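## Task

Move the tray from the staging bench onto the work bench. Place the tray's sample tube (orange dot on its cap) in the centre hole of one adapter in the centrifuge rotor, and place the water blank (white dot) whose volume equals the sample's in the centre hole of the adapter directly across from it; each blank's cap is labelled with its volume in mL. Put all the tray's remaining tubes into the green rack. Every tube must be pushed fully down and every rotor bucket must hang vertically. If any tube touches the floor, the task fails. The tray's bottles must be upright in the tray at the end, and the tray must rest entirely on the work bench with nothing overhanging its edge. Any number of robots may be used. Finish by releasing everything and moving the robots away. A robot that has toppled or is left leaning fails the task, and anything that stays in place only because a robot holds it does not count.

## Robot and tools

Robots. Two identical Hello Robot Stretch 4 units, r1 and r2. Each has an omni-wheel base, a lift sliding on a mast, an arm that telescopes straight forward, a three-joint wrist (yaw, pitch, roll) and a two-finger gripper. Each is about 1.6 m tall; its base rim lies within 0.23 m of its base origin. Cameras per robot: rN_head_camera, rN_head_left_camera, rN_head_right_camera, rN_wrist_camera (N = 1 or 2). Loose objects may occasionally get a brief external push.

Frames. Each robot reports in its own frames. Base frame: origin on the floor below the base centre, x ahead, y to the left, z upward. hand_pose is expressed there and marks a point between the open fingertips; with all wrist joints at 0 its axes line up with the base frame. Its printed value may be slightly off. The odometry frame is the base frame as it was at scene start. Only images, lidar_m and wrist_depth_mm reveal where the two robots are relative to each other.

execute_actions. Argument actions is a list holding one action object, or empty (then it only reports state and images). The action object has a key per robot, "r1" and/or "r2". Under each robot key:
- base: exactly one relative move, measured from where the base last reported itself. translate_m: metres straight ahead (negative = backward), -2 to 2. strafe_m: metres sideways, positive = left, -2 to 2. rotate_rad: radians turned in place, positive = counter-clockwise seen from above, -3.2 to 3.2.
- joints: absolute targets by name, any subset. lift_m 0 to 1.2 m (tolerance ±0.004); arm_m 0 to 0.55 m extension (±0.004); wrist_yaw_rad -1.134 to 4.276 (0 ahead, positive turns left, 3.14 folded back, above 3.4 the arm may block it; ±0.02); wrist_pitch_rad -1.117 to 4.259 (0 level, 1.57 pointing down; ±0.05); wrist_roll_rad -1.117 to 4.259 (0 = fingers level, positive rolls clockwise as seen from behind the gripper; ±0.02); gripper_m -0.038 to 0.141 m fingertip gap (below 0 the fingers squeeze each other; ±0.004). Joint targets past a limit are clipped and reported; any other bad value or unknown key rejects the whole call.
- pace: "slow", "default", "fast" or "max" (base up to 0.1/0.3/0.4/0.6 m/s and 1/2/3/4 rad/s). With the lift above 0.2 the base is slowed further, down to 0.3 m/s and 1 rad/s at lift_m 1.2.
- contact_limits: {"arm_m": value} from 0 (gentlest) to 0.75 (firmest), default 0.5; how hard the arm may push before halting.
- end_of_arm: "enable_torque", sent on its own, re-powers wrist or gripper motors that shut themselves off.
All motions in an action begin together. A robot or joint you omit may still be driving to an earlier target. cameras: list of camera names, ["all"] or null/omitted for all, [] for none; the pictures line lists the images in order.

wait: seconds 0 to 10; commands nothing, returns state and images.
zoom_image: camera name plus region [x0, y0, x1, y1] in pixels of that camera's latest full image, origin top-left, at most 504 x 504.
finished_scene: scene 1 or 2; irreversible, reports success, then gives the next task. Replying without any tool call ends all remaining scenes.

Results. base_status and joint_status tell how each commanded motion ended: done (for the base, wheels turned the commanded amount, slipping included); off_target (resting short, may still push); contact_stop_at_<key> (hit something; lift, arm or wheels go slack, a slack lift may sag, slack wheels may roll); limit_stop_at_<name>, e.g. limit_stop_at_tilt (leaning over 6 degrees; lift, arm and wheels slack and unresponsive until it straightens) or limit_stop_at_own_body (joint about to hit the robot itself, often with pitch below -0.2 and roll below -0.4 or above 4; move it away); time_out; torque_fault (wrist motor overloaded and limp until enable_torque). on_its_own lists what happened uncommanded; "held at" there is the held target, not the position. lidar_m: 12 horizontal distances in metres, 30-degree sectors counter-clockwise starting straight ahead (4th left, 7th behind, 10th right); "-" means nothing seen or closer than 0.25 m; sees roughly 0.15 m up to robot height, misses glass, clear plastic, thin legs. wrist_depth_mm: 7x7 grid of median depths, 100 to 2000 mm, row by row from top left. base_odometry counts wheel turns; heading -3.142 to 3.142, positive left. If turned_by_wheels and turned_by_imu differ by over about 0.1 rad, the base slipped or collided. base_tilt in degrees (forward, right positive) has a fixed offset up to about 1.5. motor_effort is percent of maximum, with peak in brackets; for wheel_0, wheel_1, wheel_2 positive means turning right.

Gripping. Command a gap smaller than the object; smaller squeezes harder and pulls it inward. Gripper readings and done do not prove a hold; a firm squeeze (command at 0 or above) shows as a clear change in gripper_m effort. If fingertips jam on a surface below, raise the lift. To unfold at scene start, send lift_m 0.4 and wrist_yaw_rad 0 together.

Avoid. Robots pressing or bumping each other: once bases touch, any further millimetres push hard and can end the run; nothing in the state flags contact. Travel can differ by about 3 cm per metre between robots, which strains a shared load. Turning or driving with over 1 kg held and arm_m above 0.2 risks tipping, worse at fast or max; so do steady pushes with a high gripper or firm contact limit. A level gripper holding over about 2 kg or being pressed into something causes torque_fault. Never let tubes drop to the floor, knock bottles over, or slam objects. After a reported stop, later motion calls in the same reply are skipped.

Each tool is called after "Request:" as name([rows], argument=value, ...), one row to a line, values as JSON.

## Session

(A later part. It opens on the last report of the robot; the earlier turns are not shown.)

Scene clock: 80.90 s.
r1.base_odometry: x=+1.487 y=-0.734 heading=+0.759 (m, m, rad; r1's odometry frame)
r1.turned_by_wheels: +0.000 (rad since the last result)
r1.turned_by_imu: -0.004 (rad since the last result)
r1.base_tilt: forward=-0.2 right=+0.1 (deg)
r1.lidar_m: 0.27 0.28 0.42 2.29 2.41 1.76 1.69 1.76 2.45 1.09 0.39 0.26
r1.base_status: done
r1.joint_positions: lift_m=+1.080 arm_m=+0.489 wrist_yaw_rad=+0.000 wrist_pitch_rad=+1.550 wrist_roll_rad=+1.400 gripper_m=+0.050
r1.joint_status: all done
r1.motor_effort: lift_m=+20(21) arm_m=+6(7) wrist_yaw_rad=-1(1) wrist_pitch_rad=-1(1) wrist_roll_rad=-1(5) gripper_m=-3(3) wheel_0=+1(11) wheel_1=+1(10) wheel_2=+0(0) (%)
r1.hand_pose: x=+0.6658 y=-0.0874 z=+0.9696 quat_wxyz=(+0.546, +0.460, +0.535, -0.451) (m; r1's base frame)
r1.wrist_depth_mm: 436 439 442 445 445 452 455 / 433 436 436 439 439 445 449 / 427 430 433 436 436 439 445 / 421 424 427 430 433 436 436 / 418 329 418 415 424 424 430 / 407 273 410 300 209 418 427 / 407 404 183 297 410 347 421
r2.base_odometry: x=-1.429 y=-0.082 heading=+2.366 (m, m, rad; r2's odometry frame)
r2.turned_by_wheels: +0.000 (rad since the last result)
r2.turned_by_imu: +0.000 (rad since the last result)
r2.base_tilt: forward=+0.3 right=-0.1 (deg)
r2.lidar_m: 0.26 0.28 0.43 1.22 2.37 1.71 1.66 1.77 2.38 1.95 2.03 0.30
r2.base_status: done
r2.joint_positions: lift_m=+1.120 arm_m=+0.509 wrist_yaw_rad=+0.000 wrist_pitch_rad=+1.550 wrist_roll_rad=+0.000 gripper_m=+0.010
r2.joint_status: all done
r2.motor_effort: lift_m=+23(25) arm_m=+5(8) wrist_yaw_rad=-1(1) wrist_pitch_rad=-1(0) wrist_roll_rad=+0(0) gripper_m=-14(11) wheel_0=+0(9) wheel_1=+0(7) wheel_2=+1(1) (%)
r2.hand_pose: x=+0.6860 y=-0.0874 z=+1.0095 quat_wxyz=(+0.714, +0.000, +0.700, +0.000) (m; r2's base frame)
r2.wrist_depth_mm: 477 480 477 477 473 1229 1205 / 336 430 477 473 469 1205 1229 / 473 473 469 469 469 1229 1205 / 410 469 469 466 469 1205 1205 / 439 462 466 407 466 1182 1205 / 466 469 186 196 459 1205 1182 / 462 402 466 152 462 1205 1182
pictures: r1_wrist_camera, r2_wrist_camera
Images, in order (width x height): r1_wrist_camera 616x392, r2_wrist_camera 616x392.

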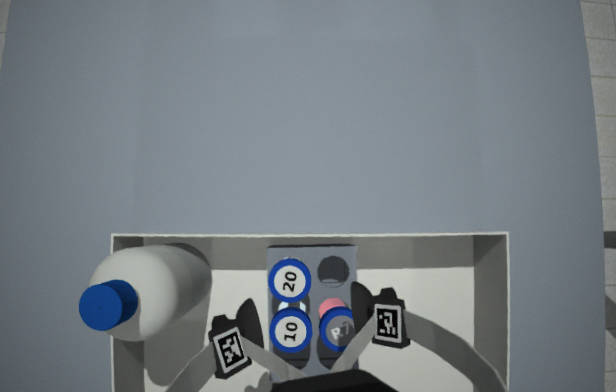

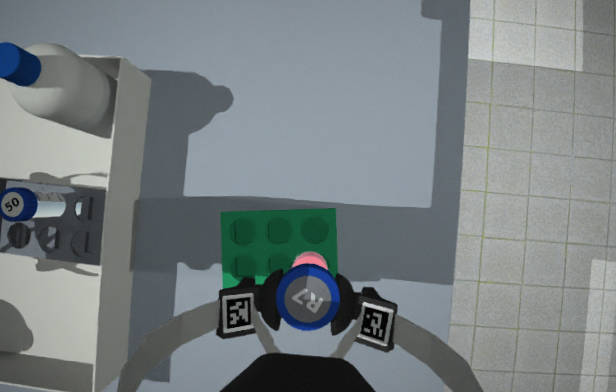

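Request:
execute_actions([
  {"r1":{"base":{"strafe_m":-0.007},"joints":{"arm_m":0.502,"wrist_roll_rad":1.25,"lift_m":1.01},"pace":"slow"},"r2":{"joints":{"arm_m":0.533,"lift_m":1.05},"pace":"slow"}},
], cameras=["r1_wrist_camera","r2_wrist_camera"])

Scene clock: 82.83 s.
r1.base_odometry: x=+1.492 y=-0.739 heading=+0.759 (m, m, rad; r1's odometry frame)
r1.turned_by_wheels: +0.000 (rad since the last result)
r1.turned_by_imu: +0.000 (rad since the last result)
r1.base_tilt: forward=-0.3 right=+0.0 (deg)
r1.lidar_m: 0.27 0.29 0.41 2.28 2.40 1.77 1.69 1.77 2.45 1.09 0.40 0.28
r1.base_status: done
r1.joint_positions: lift_m=+1.010 arm_m=+0.501 wrist_yaw_rad=+0.000 wrist_pitch_rad=+1.550 wrist_roll_rad=+1.250 gripper_m=+0.050
r1.joint_status: all done
r1.motor_effort: lift_m=+16(20) arm_m=+7(5) wrist_yaw_rad=-1(1) wrist_pitch_rad=-1(2) wrist_roll_rad=-1(5) gripper_m=-3(3) wheel_0=+2(1) wheel_1=-2(3) wheel_2=+0(0) (%)
r1.hand_pose: x=+0.6777 y=-0.0874 z=+0.9000 quat_wxyz=(+0.579, +0.418, +0.567, -0.409) (m; r1's base frame)
r1.wrist_depth_mm: 366 373 370 373 377 379 384 / 364 364 368 368 370 375 375 / 357 359 364 364 366 370 373 / 353 355 357 359 364 366 366 / 349 224 349 351 357 359 362 / 172 208 345 232 209 351 307 / 340 338 183 228 260 332 294
r2.base_odometry: x=-1.429 y=-0.082 heading=+2.366 (m, m, rad; r2's odometry frame)
r2.turned_by_wheels: +0.000 (rad since the last result)
r2.turned_by_imu: +0.000 (rad since the last result)
r2.base_tilt: forward=+0.3 right=-0.1 (deg)
r2.lidar_m: 0.27 0.30 0.41 1.20 2.39 1.70 1.65 1.75 2.41 1.97 2.03 0.30
r2.base_status: not commanded
r2.joint_positions: lift_m=+1.050 arm_m=+0.532 wrist_yaw_rad=+0.000 wrist_pitch_rad=+1.550 wrist_roll_rad=+0.000 gripper_m=+0.010
r2.joint_status: all done
r2.motor_effort: lift_m=+15(22) arm_m=+5(6) wrist_yaw_rad=-1(0) wrist_pitch_rad=+0(1) wrist_roll_rad=+0(0) gripper_m=-13(15) wheel_0=+0(0) wheel_1=+0(0) wheel_2=+1(1) (%)
r2.hand_pose: x=+0.7090 y=-0.0874 z=+0.9401 quat_wxyz=(+0.714, +0.000, +0.700, +0.000) (m; r2's base frame)
r2.wrist_depth_mm: 410 407 404 404 404 404 1160 / 317 404 402 399 404 402 1138 / 342 402 402 399 399 399 1138 / 373 399 399 397 399 399 1160 / 340 399 375 338 397 1138 1138 / 349 399 186 196 394 1138 1118 / 364 387 397 151 392 1118 1118
pictures: r1_wrist_camera, r2_wrist_camera
Images, in order (width x height): r1_wrist_camera 616x392, r2_wrist_camera 616x392.

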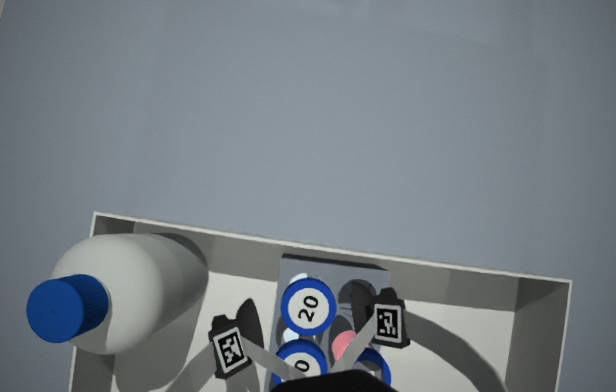

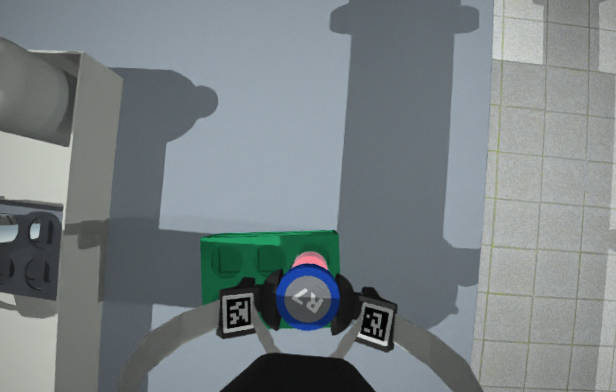

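Request:
execute_actions([
  {"r1":{"joints":{"lift_m":0.98},"pace":"slow"},"r2":{"joints":{"lift_m":0.98},"pace":"slow"}},
], cameras=["r1_wrist_camera","r2_wrist_camera"])

Scene clock: 84.77 s.
r1.base_odometry: x=+1.492 y=-0.739 heading=+0.759 (m, m, rad; r1's odometry frame)
r1.turned_by_wheels: +0.000 (rad since the last result)
r1.turned_by_imu: +0.000 (rad since the last result)
r1.base_tilt: forward=-0.3 right=-0.1 (deg)
r1.lidar_m: 0.27 0.30 0.44 2.29 2.41 1.76 1.69 1.74 2.43 1.08 0.40 0.29
r1.base_status: not commanded
r1.joint_positions: lift_m=+0.980 arm_m=+0.501 wrist_yaw_rad=+0.000 wrist_pitch_rad=+1.550 wrist_roll_rad=+1.250 gripper_m=+0.050
r1.joint_status: all done
r1.motor_effort: lift_m=+16(16) arm_m=+7(6) wrist_yaw_rad=-1(1) wrist_pitch_rad=-1(1) wrist_roll_rad=-2(0) gripper_m=-3(2) wheel_0=+2(2) wheel_1=-2(2) wheel_2=+0(0) (%)
r1.hand_pose: x=+0.6777 y=-0.0874 z=+0.8700 quat_wxyz=(+0.579, +0.418, +0.567, -0.409) (m; r1's base frame)
r1.wrist_depth_mm: 336 338 340 343 345 347 349 / 330 334 336 340 342 343 345 / 329 329 330 334 336 340 342 / 324 327 327 329 330 332 336 / 185 222 320 319 329 329 332 / 158 187 317 202 208 324 306 / 176 310 183 200 253 319 296
r2.base_odometry: x=-1.429 y=-0.082 heading=+2.366 (m, m, rad; r2's odometry frame)
r2.turned_by_wheels: +0.000 (rad since the last result)
r2.turned_by_imu: +0.000 (rad since the last result)
r2.base_tilt: forward=+0.4 right=-0.2 (deg)
r2.lidar_m: 0.26 0.30 0.41 1.22 2.40 1.72 1.67 1.75 2.41 1.96 2.04 0.30
r2.base_status: not commanded
r2.joint_positions: lift_m=+0.980 arm_m=+0.532 wrist_yaw_rad=+0.000 wrist_pitch_rad=+1.550 wrist_roll_rad=+0.000 gripper_m=+0.010
r2.joint_status: all done
r2.motor_effort: lift_m=+15(15) arm_m=+5(5) wrist_yaw_rad=-1(1) wrist_pitch_rad=-1(0) wrist_roll_rad=+1(0) gripper_m=-12(12) wheel_0=+0(1) wheel_1=+0(0) wheel_2=+1(1) (%)
r2.hand_pose: x=+0.7090 y=-0.0874 z=+0.8701 quat_wxyz=(+0.714, +0.000, +0.700, +0.000) (m; r2's base frame)
r2.wrist_depth_mm: 324 336 336 334 332 334 1078 / 297 336 334 330 332 330 1098 / 298 334 334 332 330 330 1098 / 304 332 329 330 329 329 1060 / 310 332 303 300 327 327 1060 / 320 329 186 196 325 327 1078 / 324 327 297 152 324 324 1060
pictures: r1_wrist_camera, r2_wrist_camera
Images, in order (width x height): r1_wrist_camera 616x392, r2_wrist_camera 616x392.

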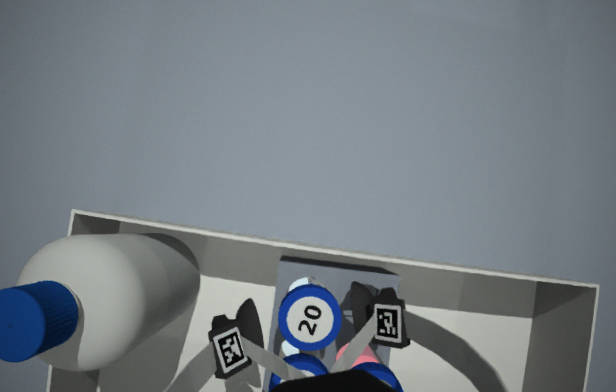

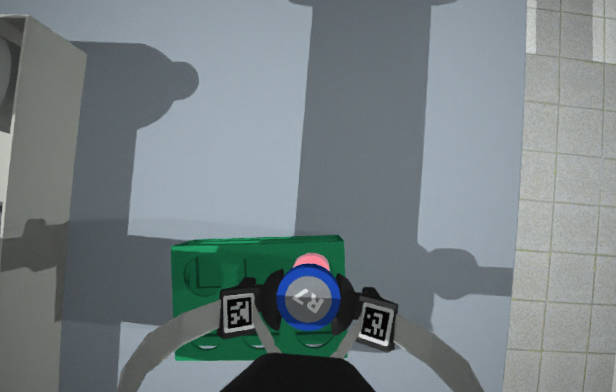

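Request:
execute_actions([
  {"r1":{"joints":{"gripper_m":0.01}},"r2":{"joints":{"gripper_m":0.05}}},
], cameras=[])

Request:
execute_actions([
  {"r1":{"joints":{"lift_m":1.16}},"r2":{"joints":{"lift_m":1.06}}},
], cameras=["r1_wrist_camera","r2_wrist_camera","r2_head_left_camera"])

Request:
zoom_image(camera="r2_head_left_camera", region=[60,220,260,400])

Request:
execute_actions([
  {"r1":{"base":{"strafe_m":-1.42},"joints":{"arm_m":0.39,"lift_m":1.1}},"r2":{"base":{"strafe_m":0.3},"joints":{"arm_m":0.537},"pace":"slow"}},
], cameras=["r1_wrist_camera","r2_wrist_camera"])

Scene clock: 86.80 s.
r1.base_odometry: x=+1.492 y=-0.739 heading=+0.759 (m, m, rad; r1's odometry frame)
r1.turned_by_wheels: +0.000 (rad since the last result)
r1.turned_by_imu: +0.000 (rad since the last result)
r1.base_tilt: forward=-0.4 right=+0.0 (deg)
r1.lidar_m: 0.27 0.30 0.44 2.27 2.40 1.78 1.69 1.75 2.43 1.09 0.41 0.28
r1.base_status: not commanded
r1.joint_positions: lift_m=+0.980 arm_m=+0.501 wrist_yaw_rad=+0.000 wrist_pitch_rad=+1.550 wrist_roll_rad=+1.250 gripper_m=+0.010
r1.joint_status: all done
r1.motor_effort: lift_m=+16(16) arm_m=+6(6) wrist_yaw_rad=-1(0) wrist_pitch_rad=-2(2) wrist_roll_rad=-2(0) gripper_m=-12(12) wheel_0=+3(3) wheel_1=-2(2) wheel_2=+0(0) (%)
r1.hand_pose: x=+0.6777 y=-0.0874 z=+0.8700 quat_wxyz=(+0.579, +0.418, +0.567, -0.410) (m; r1's base frame)
r1.wrist_depth_mm: 338 336 342 343 345 347 349 / 332 334 336 338 340 343 345 / 329 330 330 336 336 338 342 / 324 327 329 330 332 334 336 / 185 222 320 320 327 330 330 / 158 189 317 195 259 324 306 / 176 310 177 196 240 317 294
r2.base_odometry: x=-1.429 y=-0.082 heading=+2.366 (m, m, rad; r2's odometry frame)
r2.turned_by_wheels: +0.000 (rad since the last result)
r2.turned_by_imu: +0.000 (rad since the last result)
r2.base_tilt: forward=+0.3 right=-0.2 (deg)
r2.lidar_m: 0.27 0.29 0.44 1.19 2.37 1.68 1.68 1.77 2.41 1.97 2.01 0.29
r2.base_status: not commanded
r2.joint_positions: lift_m=+0.980 arm_m=+0.532 wrist_yaw_rad=+0.000 wrist_pitch_rad=+1.550 wrist_roll_rad=+0.000 gripper_m=+0.050
r2.joint_status: all done
r2.motor_effort: lift_m=+15(15) arm_m=+5(5) wrist_yaw_rad=+0(1) wrist_pitch_rad=+0(0) wrist_roll_rad=+0(1) gripper_m=-4(15) wheel_0=+0(0) wheel_1=+0(0) wheel_2=+1(1) (%)
r2.hand_pose: x=+0.7090 y=-0.0874 z=+0.8701 quat_wxyz=(+0.714, +0.000, +0.700, +0.000) (m; r2's base frame)
r2.wrist_depth_mm: 320 336 336 334 334 332 1078 / 297 334 332 332 332 330 1078 / 298 334 332 330 330 329 1078 / 304 332 330 330 330 327 1060 / 312 330 304 298 327 325 1060 / 319 330 192 208 214 324 1060 / 324 329 298 143 324 325 1060
pictures: none
No camera images: the call's "cameras" was empty. Leave "cameras" out to get every camera's image.

Scene clock: 88.63 s.
r1.base_odometry: x=+1.492 y=-0.739 heading=+0.759 (m, m, rad; r1's odometry frame)
r1.turned_by_wheels: +0.000 (rad since the last result)
r1.turned_by_imu: +0.000 (rad since the last result)
r1.base_tilt: forward=-0.3 right=+0.0 (deg)
r1.lidar_m: 0.26 0.28 0.40 2.31 2.40 1.78 1.69 1.76 2.44 1.06 0.40 0.27
r1.base_status: not commanded
r1.joint_positions: lift_m=+1.160 arm_m=+0.501 wrist_yaw_rad=+0.000 wrist_pitch_rad=+1.550 wrist_roll_rad=+1.250 gripper_m=+0.010
r1.joint_status: all done
r1.motor_effort: lift_m=+22(22) arm_m=+7(6) wrist_yaw_rad=-1(1) wrist_pitch_rad=-2(2) wrist_roll_rad=-2(1) gripper_m=-11(11) wheel_0=+3(2) wheel_1=-2(2) wheel_2=+0(0) (%)
r1.hand_pose: x=+0.6777 y=-0.0874 z=+1.0496 quat_wxyz=(+0.579, +0.418, +0.567, -0.410) (m; r1's base frame)
r1.wrist_depth_mm: 1281 525 525 530 535 535 539 / 1281 512 521 521 525 525 535 / 508 508 512 512 521 521 521 / 500 500 504 512 512 512 521 / 492 496 477 500 504 508 512 / 488 488 488 195 488 496 504 / 480 484 177 194 492 459 496
r2.base_odometry: x=-1.429 y=-0.082 heading=+2.366 (m, m, rad; r2's odometry frame)
r2.turned_by_wheels: +0.000 (rad since the last result)
r2.turned_by_imu: +0.000 (rad since the last result)
r2.base_tilt: forward=+0.3 right=-0.2 (deg)
r2.lidar_m: 0.28 0.28 0.41 1.26 2.39 1.70 1.67 1.75 2.42 1.96 2.00 0.30
r2.base_status: not commanded
r2.joint_positions: lift_m=+1.060 arm_m=+0.532 wrist_yaw_rad=+0.000 wrist_pitch_rad=+1.550 wrist_roll_rad=+0.000 gripper_m=+0.050
r2.joint_status: all done
r2.motor_effort: lift_m=+24(25) arm_m=+5(5) wrist_yaw_rad=-1(1) wrist_pitch_rad=+1(1) wrist_roll_rad=+0(0) gripper_m=-6(4) wheel_0=+0(1) wheel_1=+0(0) wheel_2=+1(1) (%)
r2.hand_pose: x=+0.7090 y=-0.0874 z=+0.9495 quat_wxyz=(+0.714, +0.000, +0.700, +0.000) (m; r2's base frame)
r2.wrist_depth_mm: 418 415 415 413 413 415 1182 / 317 415 413 413 413 410 1138 / 349 413 410 410 410 410 1160 / 410 413 410 404 407 1160 1160 / 351 410 384 349 404 1138 1138 / 370 407 192 345 214 1138 1118 / 404 407 404 143 402 1138 1118
pictures: r1_wrist_camera, r2_head_left_camera, r2_wrist_camera
Images, in order (width x height): r1_wrist_camera 616x392, r2_head_left_camera 420x672, r2_wrist_camera 616x392.

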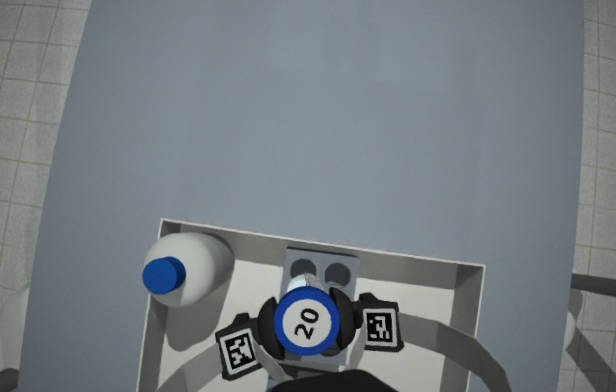

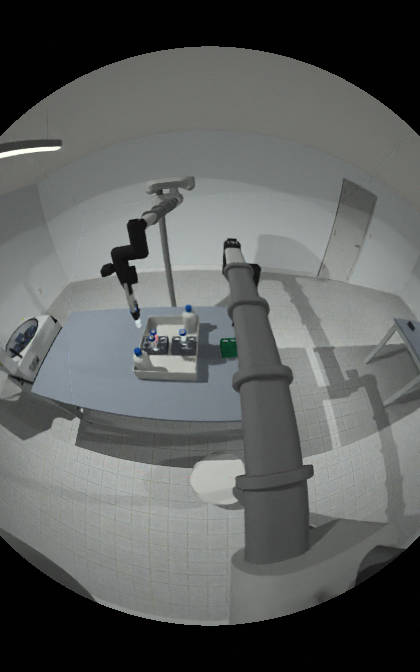

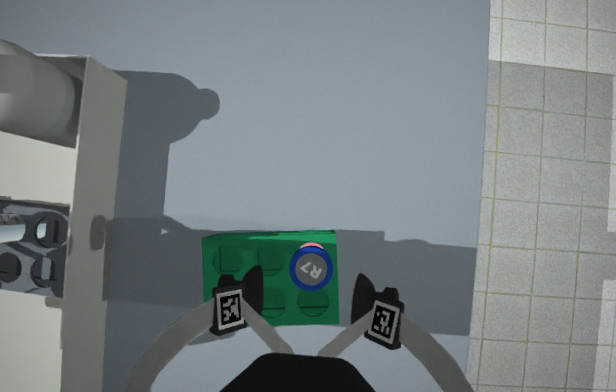

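Region (60, 220, 260, 400) of r2_head_left_camera's 420x672 image, scaled by 2.520, with more detail than that image has; it fills the top 454 rows of this view, and the rest is white.

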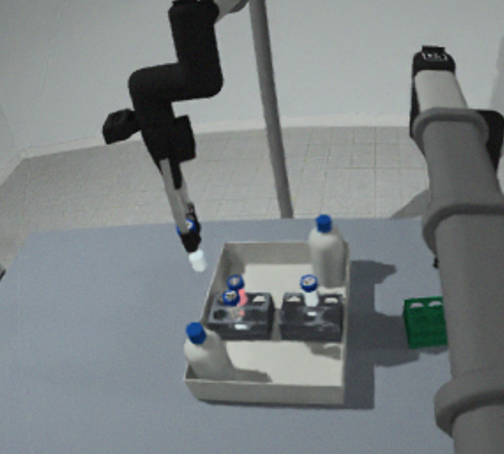

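Scene clock: 94.70 s.
r1.base_odometry: x=+2.470 y=-1.769 heading=+0.760 (m, m, rad; r1's odometry frame)
r1.turned_by_wheels: +0.000 (rad since the last result)
r1.turned_by_imu: +0.003 (rad since the last result)
r1.base_tilt: forward=-0.4 right=-0.1 (deg)
r1.lidar_m: 0.25 0.25 0.38 1.12 2.41 1.79 1.71 1.78 1.58 1.51 0.38 0.27
r1.base_status: done
r1.joint_positions: lift_m=+1.100 arm_m=+0.391 wrist_yaw_rad=+0.000 wrist_pitch_rad=+1.550 wrist_roll_rad=+1.250 gripper_m=+0.010
r1.joint_status: all done
r1.motor_effort: lift_m=+17(20) arm_m=-6(7) wrist_yaw_rad=-1(1) wrist_pitch_rad=-2(3) wrist_roll_rad=-2(0) gripper_m=-9(11) wheel_0=+1(12) wheel_1=+1(11) wheel_2=+0(0) (%)
r1.hand_pose: x=+0.5680 y=-0.0874 z=+0.9899 quat_wxyz=(+0.579, +0.418, +0.567, -0.410) (m; r1's base frame)
r1.wrist_depth_mm: 330 1229 1229 1255 1255 1281 1255 / 407 407 415 676 1229 1255 1281 / 399 402 433 439 413 415 1255 / 397 449 466 477 469 410 1205 / 392 442 459 462 462 404 1205 / 387 459 439 194 455 404 991 / 382 445 177 194 424 392 1160
r2.base_odometry: x=-1.639 y=-0.296 heading=+2.366 (m, m, rad; r2's odometry frame)
r2.turned_by_wheels: +0.000 (rad since the last result)
r2.turned_by_imu: +0.002 (rad since the last result)
r2.base_tilt: forward=+0.4 right=-0.2 (deg)
r2.lidar_m: 0.28 0.31 0.40 1.44 2.37 1.70 1.68 1.74 2.43 2.27 0.43 0.32
r2.base_status: done
r2.joint_positions: lift_m=+1.060 arm_m=+0.536 wrist_yaw_rad=+0.000 wrist_pitch_rad=+1.550 wrist_roll_rad=+0.000 gripper_m=+0.050
r2.joint_status: all done
r2.motor_effort: lift_m=+24(24) arm_m=+5(5) wrist_yaw_rad=+0(1) wrist_pitch_rad=+0(1) wrist_roll_rad=-1(0) gripper_m=-4(3) wheel_0=-1(8) wheel_1=+2(4) wheel_2=+0(1) (%)
r2.hand_pose: x=+0.7130 y=-0.0874 z=+0.9495 quat_wxyz=(+0.714, +0.000, +0.700, +0.000) (m; r2's base frame)
r2.wrist_depth_mm: 415 418 413 413 410 410 410 / 415 382 410 364 407 413 410 / 413 410 410 407 407 410 407 / 410 407 410 407 404 404 407 / 410 347 366 345 404 404 404 / 410 347 191 343 213 404 373 / 404 370 402 143 382 399 399
pictures: r1_wrist_camera, r2_wrist_camera
Images, in order (width x height): r1_wrist_camera 616x392, r2_wrist_camera 616x392.

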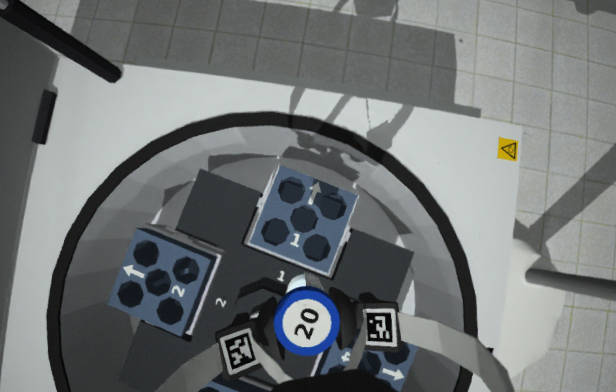

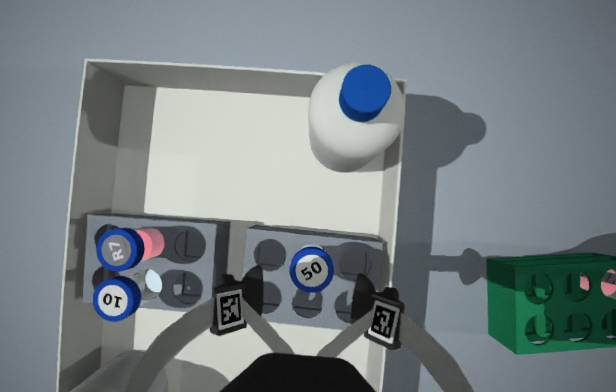

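Request:
execute_actions([
  {"r1":{"base":{"strafe_m":-0.059},"joints":{"arm_m":0.4,"lift_m":1.02},"pace":"slow"},"r2":{"joints":{"lift_m":0.978},"pace":"slow"}},
], cameras=[])

Request:
execute_actions([
  {"r2":{"joints":{"gripper_m":0.01}}},
], cameras=["r1_wrist_camera","r2_wrist_camera"])

Scene clock: 96.97 s.
r1.base_odometry: x=+2.510 y=-1.811 heading=+0.760 (m, m, rad; r1's odometry frame)
r1.turned_by_wheels: +0.000 (rad since the last result)
r1.turned_by_imu: +0.000 (rad since the last result)
r1.base_tilt: forward=-0.2 right=-0.2 (deg)
r1.lidar_m: 0.25 0.28 0.39 1.12 2.43 1.78 1.72 1.77 1.51 1.45 0.38 0.27
r1.base_status: done
r1.joint_positions: lift_m=+1.020 arm_m=+0.399 wrist_yaw_rad=+0.000 wrist_pitch_rad=+1.550 wrist_roll_rad=+1.250 gripper_m=+0.010
r1.joint_status: all done
r1.motor_effort: lift_m=+16(17) arm_m=+7(5) wrist_yaw_rad=+0(0) wrist_pitch_rad=-1(1) wrist_roll_rad=-1(0) gripper_m=-12(11) wheel_0=+3(10) wheel_1=-1(5) wheel_2=+0(1) (%)
r1.hand_pose: x=+0.5757 y=-0.0874 z=+0.9100 quat_wxyz=(+0.579, +0.418, +0.567, -0.410) (m; r1's base frame)
r1.wrist_depth_mm: 1138 1138 1160 1160 1160 1205 1182 / 327 585 591 1160 1182 1160 1182 / 324 325 327 329 332 597 1160 / 319 322 445 452 327 329 334 / 315 433 379 359 449 325 327 / 355 364 373 195 377 322 324 / 351 349 177 193 373 314 603
r2.base_odometry: x=-1.639 y=-0.296 heading=+2.366 (m, m, rad; r2's odometry frame)
r2.turned_by_wheels: +0.000 (rad since the last result)
r2.turned_by_imu: +0.000 (rad since the last result)
r2.base_tilt: forward=+0.3 right=-0.2 (deg)
r2.lidar_m: 0.27 0.32 0.43 1.44 2.39 1.71 1.65 1.74 2.43 2.26 0.43 0.32
r2.base_status: not commanded
r2.joint_positions: lift_m=+0.978 arm_m=+0.536 wrist_yaw_rad=+0.000 wrist_pitch_rad=+1.550 wrist_roll_rad=+0.000 gripper_m=+0.050
r2.joint_status: all done
r2.motor_effort: lift_m=+15(23) arm_m=+5(5) wrist_yaw_rad=-1(1) wrist_pitch_rad=+1(0) wrist_roll_rad=+0(0) gripper_m=-4(6) wheel_0=-1(1) wheel_1=+2(2) wheel_2=+0(0) (%)
r2.hand_pose: x=+0.7130 y=-0.0874 z=+0.8682 quat_wxyz=(+0.714, +0.000, +0.700, +0.000) (m; r2's base frame)
r2.wrist_depth_mm: 290 296 293 289 151 330 330 / 300 330 327 204 184 330 329 / 300 329 329 327 262 327 327 / 298 329 327 325 325 324 325 / 214 267 289 265 319 325 325 / 210 266 192 204 214 324 289 / 309 322 320 143 262 324 296
pictures: none
No camera images: the call's "cameras" was empty. Leave "cameras" out to get every camera's image.

Scene clock: 98.17 s.
r1.base_odometry: x=+2.510 y=-1.811 heading=+0.760 (m, m, rad; r1's odometry frame)
r1.turned_by_wheels: +0.000 (rad since the last result)
r1.turned_by_imu: +0.000 (rad since the last result)
r1.base_tilt: forward=-0.3 right=+0.0 (deg)
r1.lidar_m: 0.26 0.28 0.39 1.13 2.41 1.79 1.70 1.75 1.51 1.44 0.36 0.25
r1.base_status: not commanded
r1.joint_positions: lift_m=+1.020 arm_m=+0.399 wrist_yaw_rad=+0.000 wrist_pitch_rad=+1.550 wrist_roll_rad=+1.250 gripper_m=+0.010
r1.joint_status: not commanded
r1.motor_effort: lift_m=+16(16) arm_m=+6(7) wrist_yaw_rad=-1(1) wrist_pitch_rad=-3(2) wrist_roll_rad=-2(0) gripper_m=-12(11) wheel_0=+3(3) wheel_1=-1(1) wheel_2=+0(0) (%)
r1.hand_pose: x=+0.5757 y=-0.0874 z=+0.9100 quat_wxyz=(+0.579, +0.418, +0.567, -0.410) (m; r1's base frame)
r1.wrist_depth_mm: 1138 1160 1138 1160 1182 1182 1182 / 327 591 591 1138 1182 1160 1182 / 324 325 327 329 329 603 1160 / 319 322 445 452 327 329 332 / 315 433 379 359 449 325 327 / 353 362 375 194 375 322 324 / 351 349 177 194 377 312 603
r2.base_odometry: x=-1.639 y=-0.296 heading=+2.366 (m, m, rad; r2's odometry frame)
r2.turned_by_wheels: +0.000 (rad since the last result)
r2.turned_by_imu: +0.000 (rad since the last result)
r2.base_tilt: forward=+0.2 right=-0.2 (deg)
r2.lidar_m: 0.28 0.31 0.42 1.45 2.41 1.72 1.66 1.76 2.42 2.25 0.43 0.29
r2.base_status: not commanded
r2.joint_positions: lift_m=+0.978 arm_m=+0.536 wrist_yaw_rad=+0.000 wrist_pitch_rad=+1.550 wrist_roll_rad=+0.000 gripper_m=+0.010
r2.joint_status: all done
r2.motor_effort: lift_m=+16(16) arm_m=+5(5) wrist_yaw_rad=+0(0) wrist_pitch_rad=+0(0) wrist_roll_rad=+0(0) gripper_m=-15(11) wheel_0=-1(1) wheel_1=+2(2) wheel_2=+0(0) (%)
r2.hand_pose: x=+0.7130 y=-0.0874 z=+0.8682 quat_wxyz=(+0.714, +0.000, +0.700, +0.000) (m; r2's base frame)
r2.wrist_depth_mm: 290 296 296 290 150 329 329 / 298 330 330 204 185 329 329 / 300 329 327 327 262 329 327 / 298 327 327 325 325 327 325 / 206 267 303 264 319 324 325 / 210 266 186 197 260 324 289 / 310 322 324 151 263 324 294
pictures: r1_wrist_camera, r2_wrist_camera
Images, in order (width x height): r1_wrist_camera 616x392, r2_wrist_camera 616x392.

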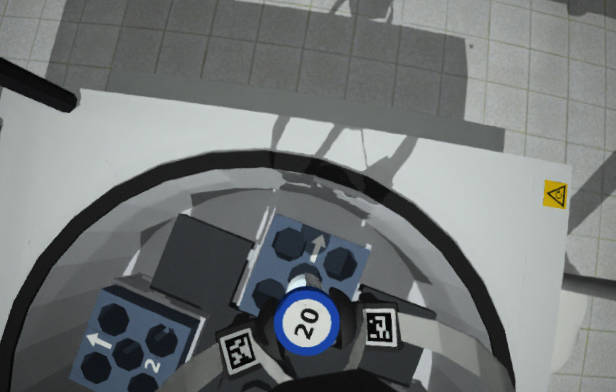

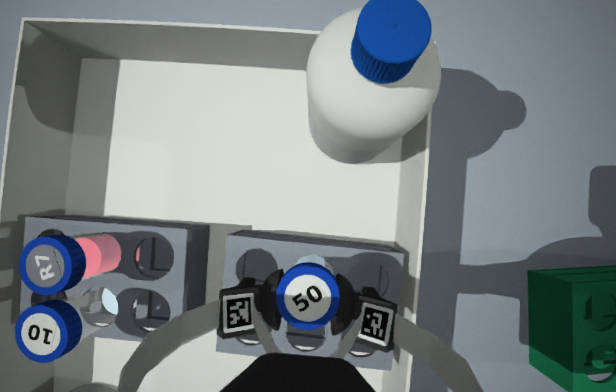

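Request:
execute_actions([
  {"r1":{"joints":{"lift_m":0.91},"pace":"slow"},"r2":{"joints":{"lift_m":1.12}}},
], cameras=["r1_wrist_camera"])

Request:
execute_actions([
  {"r2":{"base":{"strafe_m":-0.304},"joints":{"arm_m":0.491}}},
], cameras=["r2_wrist_camera"])

Scene clock: 100.40 s.
r1.base_odometry: x=+2.510 y=-1.811 heading=+0.760 (m, m, rad; r1's odometry frame)
r1.turned_by_wheels: +0.000 (rad since the last result)
r1.turned_by_imu: +0.000 (rad since the last result)
r1.base_tilt: forward=-0.2 right=-0.1 (deg)
r1.lidar_m: 0.25 0.28 0.39 1.13 2.41 1.78 1.70 1.77 1.52 1.44 0.39 0.26
r1.base_status: not commanded
r1.joint_positions: lift_m=+0.910 arm_m=+0.399 wrist_yaw_rad=+0.000 wrist_pitch_rad=+1.550 wrist_roll_rad=+1.250 gripper_m=+0.010
r1.joint_status: all done
r1.motor_effort: lift_m=+16(16) arm_m=+6(6) wrist_yaw_rad=-1(1) wrist_pitch_rad=-2(3) wrist_roll_rad=-2(1) gripper_m=-13(12) wheel_0=+3(3) wheel_1=-1(1) wheel_2=+0(0) (%)
r1.hand_pose: x=+0.5757 y=-0.0874 z=+0.8000 quat_wxyz=(+0.579, +0.418, +0.567, -0.410) (m; r1's base frame)
r1.wrist_depth_mm: 220 1060 1060 1042 1060 1060 1098 / 217 218 220 221 222 1060 1060 / 214 216 222 218 219 222 222 / 231 300 392 392 259 219 220 / 301 272 272 248 347 236 216 / 270 267 267 195 243 294 213 / 238 256 177 198 267 265 -
r2.base_odometry: x=-1.639 y=-0.296 heading=+2.366 (m, m, rad; r2's odometry frame)
r2.turned_by_wheels: +0.000 (rad since the last result)
r2.turned_by_imu: +0.000 (rad since the last result)
r2.base_tilt: forward=+0.3 right=-0.2 (deg)
r2.lidar_m: 0.29 0.29 0.42 1.44 2.36 1.70 1.66 1.77 2.41 2.24 0.44 0.30
r2.base_status: not commanded
r2.joint_positions: lift_m=+1.120 arm_m=+0.536 wrist_yaw_rad=+0.000 wrist_pitch_rad=+1.550 wrist_roll_rad=+0.000 gripper_m=+0.010
r2.joint_status: all done
r2.motor_effort: lift_m=+24(25) arm_m=+5(5) wrist_yaw_rad=-1(1) wrist_pitch_rad=+0(2) wrist_roll_rad=+0(1) gripper_m=-16(14) wheel_0=-1(1) wheel_1=+2(2) wheel_2=+0(0) (%)
r2.hand_pose: x=+0.7130 y=-0.0874 z=+1.0094 quat_wxyz=(+0.714, +0.000, +0.700, +0.000) (m; r2's base frame)
r2.wrist_depth_mm: 480 477 477 473 477 469 469 / 477 473 473 473 469 469 466 / 473 469 469 469 469 469 466 / 469 459 466 466 462 466 466 / 469 410 424 404 462 462 445 / 469 445 186 196 424 433 430 / 469 353 462 152 459 459 455
pictures: r1_wrist_camera
Images, in order (width x height): r1_wrist_camera 616x392.

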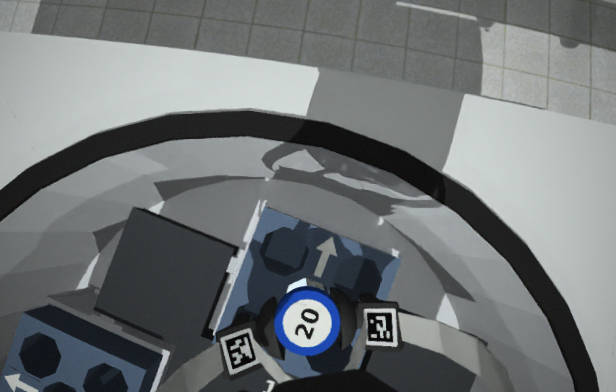

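Scene clock: 102.73 s.
r1.base_odometry: x=+2.510 y=-1.811 heading=+0.760 (m, m, rad; r1's odometry frame)
r1.turned_by_wheels: +0.000 (rad since the last result)
r1.turned_by_imu: +0.000 (rad since the last result)
r1.base_tilt: forward=-0.5 right=+0.0 (deg)
r1.lidar_m: 0.26 0.27 0.40 1.12 2.42 1.78 1.70 1.80 1.51 1.45 0.37 0.26
r1.base_status: not commanded
r1.joint_positions: lift_m=+0.910 arm_m=+0.399 wrist_yaw_rad=+0.000 wrist_pitch_rad=+1.550 wrist_roll_rad=+1.250 gripper_m=+0.010
r1.joint_status: not commanded
r1.motor_effort: lift_m=+16(16) arm_m=+6(6) wrist_yaw_rad=-1(0) wrist_pitch_rad=-2(3) wrist_roll_rad=-2(2) gripper_m=-11(12) wheel_0=+3(3) wheel_1=-2(1) wheel_2=+0(0) (%)
r1.hand_pose: x=+0.5757 y=-0.0874 z=+0.8000 quat_wxyz=(+0.579, +0.418, +0.567, -0.410) (m; r1's base frame)
r1.wrist_depth_mm: 220 1060 1042 1042 1042 1060 1078 / 217 218 220 221 223 1060 1060 / 214 216 223 218 220 222 222 / 231 298 389 394 259 218 220 / 301 271 272 247 345 236 216 / 270 268 268 195 244 294 212 / 238 256 177 197 267 266 -
r2.base_odometry: x=-1.427 y=-0.079 heading=+2.366 (m, m, rad; r2's odometry frame)
r2.turned_by_wheels: +0.000 (rad since the last result)
r2.turned_by_imu: +0.000 (rad since the last result)
r2.base_tilt: forward=+0.3 right=-0.2 (deg)
r2.lidar_m: 0.27 0.31 0.43 1.22 2.40 1.72 1.67 1.75 2.38 1.97 2.03 0.31
r2.base_status: done
r2.joint_positions: lift_m=+1.120 arm_m=+0.492 wrist_yaw_rad=+0.000 wrist_pitch_rad=+1.550 wrist_roll_rad=+0.000 gripper_m=+0.010
r2.joint_status: all done
r2.motor_effort: lift_m=+24(25) arm_m=-5(6) wrist_yaw_rad=-1(1) wrist_pitch_rad=+0(1) wrist_roll_rad=+0(0) gripper_m=-15(13) wheel_0=+0(8) wheel_1=-1(9) wheel_2=+1(1) (%)
r2.hand_pose: x=+0.6687 y=-0.0874 z=+1.0095 quat_wxyz=(+0.714, +0.000, +0.700, +0.000) (m; r2's base frame)
r2.wrist_depth_mm: 343 477 473 473 469 1205 1229 / 343 433 473 473 469 1205 1205 / 473 473 469 473 469 1229 1205 / 410 462 469 469 466 1182 1182 / 466 469 466 413 462 1205 1205 / 466 466 186 196 462 1205 1182 / 436 397 466 151 462 1205 1182
pictures: r2_wrist_camera
Images, in order (width x height): r2_wrist_camera 616x392.

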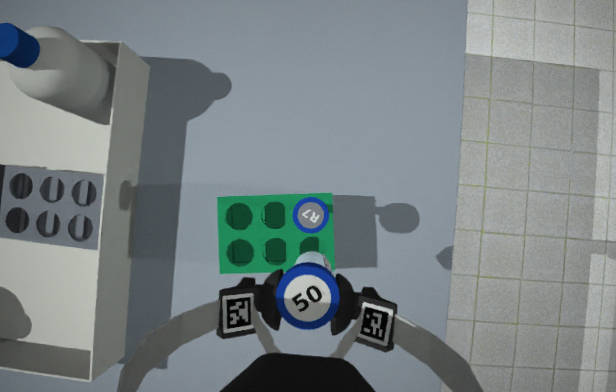

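Request:
execute_actions([
  {"r1":{"joints":{"gripper_m":0.05}},"r2":{"joints":{"lift_m":0.98},"pace":"slow"}},
], cameras=["r2_wrist_camera"])

Request:
execute_actions([
  {"r1":{"joints":{"lift_m":1.05}},"r2":{"joints":{"gripper_m":0.05}}},
], cameras=[])

Request:
execute_actions([
  {"r1":{"base":{"strafe_m":0.12},"joints":{"wrist_roll_rad":0.2,"arm_m":0.36}},"r2":{"joints":{"lift_m":1.06}}},
], cameras=["r1_wrist_camera","r2_wrist_camera"])

Request:
execute_actions([
  {"r2":{"base":{"strafe_m":0.454},"joints":{"arm_m":0.541}}},
], cameras=["r2_wrist_camera"])

Scene clock: 105.57 s.
r1.base_odometry: x=+2.510 y=-1.811 heading=+0.760 (m, m, rad; r1's odometry frame)
r1.turned_by_wheels: +0.000 (rad since the last result)
r1.turned_by_imu: +0.000 (rad since the last result)
r1.base_tilt: forward=-0.4 right=+0.0 (deg)
r1.lidar_m: 0.25 0.27 0.38 1.13 2.43 1.78 1.72 1.76 1.50 1.45 0.39 0.28
r1.base_status: not commanded
r1.joint_positions: lift_m=+0.910 arm_m=+0.399 wrist_yaw_rad=+0.000 wrist_pitch_rad=+1.550 wrist_roll_rad=+1.250 gripper_m=+0.050
r1.joint_status: all done
r1.motor_effort: lift_m=+16(16) arm_m=+7(7) wrist_yaw_rad=-1(0) wrist_pitch_rad=-1(2) wrist_roll_rad=+0(2) gripper_m=-4(12) wheel_0=+3(3) wheel_1=-1(1) wheel_2=+0(0) (%)
r1.hand_pose: x=+0.5756 y=-0.0874 z=+0.8000 quat_wxyz=(+0.579, +0.418, +0.567, -0.410) (m; r1's base frame)
r1.wrist_depth_mm: 220 1042 1042 1060 1060 1078 1060 / 216 218 220 221 223 1060 1060 / 215 214 224 217 220 220 222 / 231 300 389 392 260 219 220 / 301 271 272 247 347 236 216 / 268 267 267 216 208 294 212 / 237 256 184 241 267 267 -
r2.base_odometry: x=-1.427 y=-0.079 heading=+2.366 (m, m, rad; r2's odometry frame)
r2.turned_by_wheels: +0.000 (rad since the last result)
r2.turned_by_imu: +0.000 (rad since the last result)
r2.base_tilt: forward=+0.3 right=-0.2 (deg)
r2.lidar_m: 0.28 0.29 0.44 1.24 2.38 1.72 1.67 1.76 2.40 1.96 2.02 0.31
r2.base_status: not commanded
r2.joint_positions: lift_m=+0.980 arm_m=+0.492 wrist_yaw_rad=+0.000 wrist_pitch_rad=+1.550 wrist_roll_rad=+0.000 gripper_m=+0.010
r2.joint_status: all done
r2.motor_effort: lift_m=+16(23) arm_m=-5(5) wrist_yaw_rad=+0(1) wrist_pitch_rad=+1(3) wrist_roll_rad=+0(1) gripper_m=-12(16) wheel_0=+1(1) wheel_1=-1(1) wheel_2=+1(1) (%)
r2.hand_pose: x=+0.6687 y=-0.0874 z=+0.8701 quat_wxyz=(+0.714, +0.000, +0.700, +0.000) (m; r2's base frame)
r2.wrist_depth_mm: 297 336 332 332 332 334 1078 / 301 334 334 332 330 332 1060 / 304 334 334 330 330 330 1060 / 310 332 327 325 327 330 1078 / 314 330 271 270 327 327 1060 / 327 327 186 196 325 327 1078 / 329 327 327 153 324 325 1042
pictures: r2_wrist_camera
Images, in order (width x height): r2_wrist_camera 616x392.

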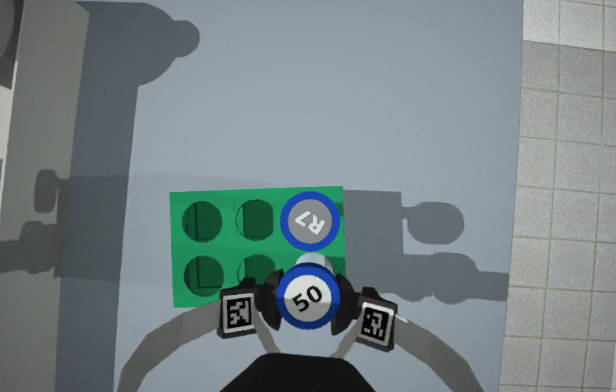

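Scene clock: 107.23 s.
r1.base_odometry: x=+2.510 y=-1.811 heading=+0.760 (m, m, rad; r1's odometry frame)
r1.turned_by_wheels: +0.000 (rad since the last result)
r1.turned_by_imu: +0.000 (rad since the last result)
r1.base_tilt: forward=-0.5 right=+0.0 (deg)
r1.lidar_m: 0.27 0.27 0.40 1.11 2.43 1.79 1.71 1.78 1.51 1.44 0.38 0.27
r1.base_status: not commanded
r1.joint_positions: lift_m=+1.050 arm_m=+0.399 wrist_yaw_rad=+0.000 wrist_pitch_rad=+1.550 wrist_roll_rad=+1.250 gripper_m=+0.050
r1.joint_status: all done
r1.motor_effort: lift_m=+21(23) arm_m=+6(6) wrist_yaw_rad=-1(0) wrist_pitch_rad=-2(2) wrist_roll_rad=-2(0) gripper_m=-3(2) wheel_0=+3(3) wheel_1=-1(1) wheel_2=+0(0) (%)
r1.hand_pose: x=+0.5757 y=-0.0874 z=+0.9396 quat_wxyz=(+0.579, +0.418, +0.567, -0.410) (m; r1's base frame)
r1.wrist_depth_mm: 1182 1182 1182 1205 1205 1229 1229 / 1160 1182 1182 1182 1182 1205 1182 / 351 353 355 357 621 1182 1205 / 347 351 462 449 357 359 1160 / 343 449 410 384 452 355 946 / 353 389 402 387 208 351 931 / 375 370 183 402 402 345 917
r2.base_odometry: x=-1.427 y=-0.079 heading=+2.366 (m, m, rad; r2's odometry frame)
r2.turned_by_wheels: +0.000 (rad since the last result)
r2.turned_by_imu: +0.000 (rad since the last result)
r2.base_tilt: forward=+0.3 right=-0.2 (deg)
r2.lidar_m: 0.28 0.31 0.44 1.22 2.41 1.71 1.65 1.77 2.40 1.97 2.03 0.29
r2.base_status: not commanded
r2.joint_positions: lift_m=+0.980 arm_m=+0.492 wrist_yaw_rad=+0.000 wrist_pitch_rad=+1.550 wrist_roll_rad=+0.000 gripper_m=+0.050
r2.joint_status: all done
r2.motor_effort: lift_m=+16(16) arm_m=-5(5) wrist_yaw_rad=+0(1) wrist_pitch_rad=-1(0) wrist_roll_rad=+0(0) gripper_m=-6(9) wheel_0=+1(1) wheel_1=-1(1) wheel_2=+1(1) (%)
r2.hand_pose: x=+0.6687 y=-0.0874 z=+0.8701 quat_wxyz=(+0.714, +0.000, +0.700, +0.000) (m; r2's base frame)
r2.wrist_depth_mm: 297 336 336 336 332 332 1098 / 300 336 332 332 330 330 1098 / 303 332 332 332 332 330 1060 / 310 330 325 325 330 329 1060 / 314 332 270 268 329 327 1078 / 325 329 191 270 214 325 1060 / 329 329 327 143 325 324 1060
pictures: none
No camera images: the call's "cameras" was empty. Leave "cameras" out to get every camera's image.

Scene clock: 108.80 s.
r1.base_odometry: x=+2.427 y=-1.724 heading=+0.760 (m, m, rad; r1's odometry frame)
r1.turned_by_wheels: +0.000 (rad since the last result)
r1.turned_by_imu: +0.000 (rad since the last result)
r1.base_tilt: forward=-0.4 right=-0.1 (deg)
r1.lidar_m: 0.25 0.27 0.40 1.11 2.44 1.78 1.68 1.76 1.64 1.56 0.39 0.28
r1.base_status: done
r1.joint_positions: lift_m=+1.050 arm_m=+0.361 wrist_yaw_rad=+0.000 wrist_pitch_rad=+1.550 wrist_roll_rad=+0.200 gripper_m=+0.050
r1.joint_status: all done
r1.motor_effort: lift_m=+21(21) arm_m=-7(6) wrist_yaw_rad=-1(0) wrist_pitch_rad=-3(2) wrist_roll_rad=-1(5) gripper_m=-1(2) wheel_0=+0(9) wheel_1=+0(8) wheel_2=+0(1) (%)
r1.hand_pose: x=+0.5380 y=-0.0874 z=+0.9396 quat_wxyz=(+0.711, +0.071, +0.696, -0.070) (m; r1's base frame)
r1.wrist_depth_mm: 362 366 410 418 382 1255 1255 / 359 399 452 436 436 377 1229 / 353 418 421 424 436 375 1205 / 353 413 415 418 394 392 1182 / 351 379 407 407 413 387 362 / 334 418 399 407 209 355 353 / 330 394 184 377 402 345 349
r2.base_odometry: x=-1.427 y=-0.079 heading=+2.366 (m, m, rad; r2's odometry frame)
r2.turned_by_wheels: +0.000 (rad since the last result)
r2.turned_by_imu: +0.000 (rad since the last result)
r2.base_tilt: forward=+0.4 right=-0.1 (deg)
r2.lidar_m: 0.27 0.30 0.44 1.22 2.40 1.71 1.65 1.74 2.41 1.95 2.01 0.30
r2.base_status: not commanded
r2.joint_positions: lift_m=+1.060 arm_m=+0.492 wrist_yaw_rad=+0.000 wrist_pitch_rad=+1.550 wrist_roll_rad=+0.000 gripper_m=+0.050
r2.joint_status: all done
r2.motor_effort: lift_m=+24(24) arm_m=-5(5) wrist_yaw_rad=+0(0) wrist_pitch_rad=+0(1) wrist_roll_rad=-1(0) gripper_m=-6(6) wheel_0=+1(1) wheel_1=-1(1) wheel_2=+1(1) (%)
r2.hand_pose: x=+0.6687 y=-0.0874 z=+0.9495 quat_wxyz=(+0.714, +0.000, +0.700, +0.000) (m; r2's base frame)
r2.wrist_depth_mm: 317 418 415 415 415 413 1160 / 340 415 413 413 410 410 1182 / 410 413 413 410 410 1160 1118 / 351 413 407 402 410 1160 1138 / 362 407 377 347 407 1138 1160 / 404 410 191 407 214 1138 1160 / 370 404 404 143 402 1138 1138
pictures: r1_wrist_camera, r2_wrist_camera
Images, in order (width x height): r1_wrist_camera 616x392, r2_wrist_camera 616x392.

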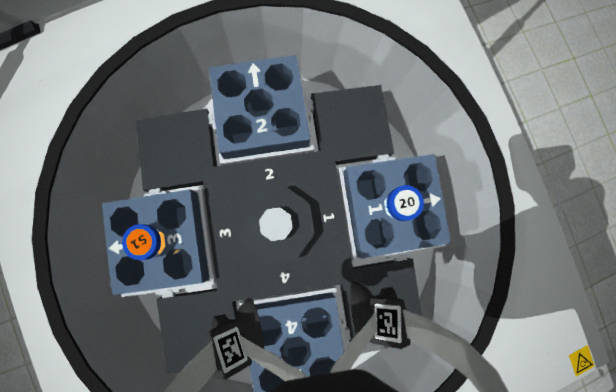

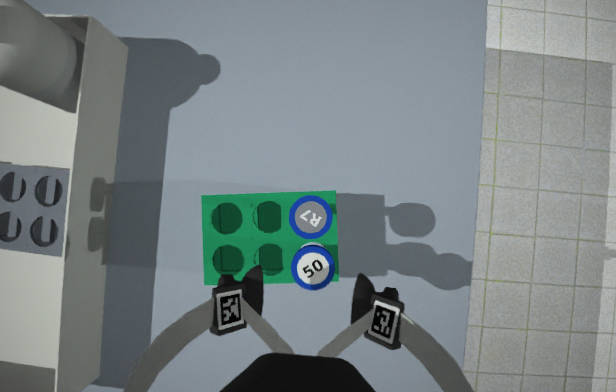

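Scene clock: 111.63 s.
r1.base_odometry: x=+2.427 y=-1.724 heading=+0.760 (m, m, rad; r1's odometry frame)
r1.turned_by_wheels: +0.000 (rad since the last result)
r1.turned_by_imu: +0.000 (rad since the last result)
r1.base_tilt: forward=-0.3 right=+0.1 (deg)
r1.lidar_m: 0.25 0.27 0.37 1.10 2.42 1.78 1.71 1.77 1.63 1.57 0.39 0.27
r1.base_status: not commanded
r1.joint_positions: lift_m=+1.050 arm_m=+0.361 wrist_yaw_rad=+0.000 wrist_pitch_rad=+1.550 wrist_roll_rad=+0.200 gripper_m=+0.050
r1.joint_status: not commanded
r1.motor_effort: lift_m=+21(21) arm_m=-7(6) wrist_yaw_rad=+0(0) wrist_pitch_rad=-2(2) wrist_roll_rad=-2(2) gripper_m=-3(3) wheel_0=+0(0) wheel_1=+0(0) wheel_2=+0(0) (%)
r1.hand_pose: x=+0.5380 y=-0.0874 z=+0.9396 quat_wxyz=(+0.711, +0.071, +0.696, -0.070) (m; r1's base frame)
r1.wrist_depth_mm: 364 366 410 415 379 1229 1255 / 357 397 449 433 433 377 1205 / 353 418 418 427 436 375 1229 / 357 415 415 415 397 389 1182 / 353 382 407 410 415 389 359 / 336 418 399 407 208 355 355 / 329 392 183 375 402 345 349
r2.base_odometry: x=-1.744 y=-0.404 heading=+2.366 (m, m, rad; r2's odometry frame)
r2.turned_by_wheels: +0.000 (rad since the last result)
r2.turned_by_imu: +0.002 (rad since the last result)
r2.base_tilt: forward=+0.3 right=-0.2 (deg)
r2.lidar_m: 0.28 0.31 0.43 1.47 2.40 1.70 1.66 1.76 2.43 2.41 0.42 0.31
r2.base_status: done
r2.joint_positions: lift_m=+1.060 arm_m=+0.540 wrist_yaw_rad=+0.000 wrist_pitch_rad=+1.550 wrist_roll_rad=+0.000 gripper_m=+0.050
r2.joint_status: all done
r2.motor_effort: lift_m=+23(24) arm_m=+5(4) wrist_yaw_rad=-1(0) wrist_pitch_rad=+2(0) wrist_roll_rad=+0(0) gripper_m=-3(0) wheel_0=+0(11) wheel_1=-1(10) wheel_2=+0(0) (%)
r2.hand_pose: x=+0.7170 y=-0.0874 z=+0.9495 quat_wxyz=(+0.714, +0.000, +0.700, +0.000) (m; r2's base frame)
r2.wrist_depth_mm: 421 421 415 415 413 410 413 / 415 413 415 410 407 413 413 / 413 413 413 410 407 314 264 / 413 410 413 407 404 404 366 / 413 410 407 345 399 382 382 / 410 410 192 343 214 343 375 / 404 407 402 144 399 382 402
pictures: r2_wrist_camera
Images, in order (width x height): r2_wrist_camera 616x392.

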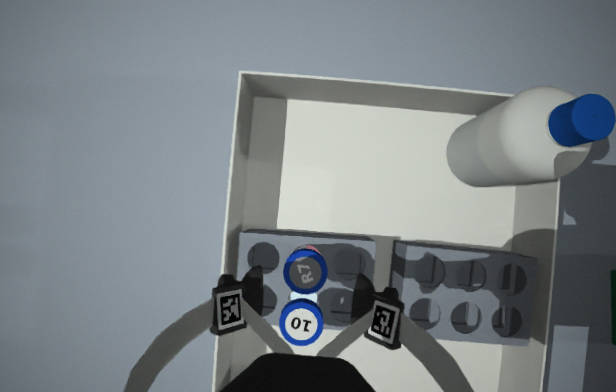

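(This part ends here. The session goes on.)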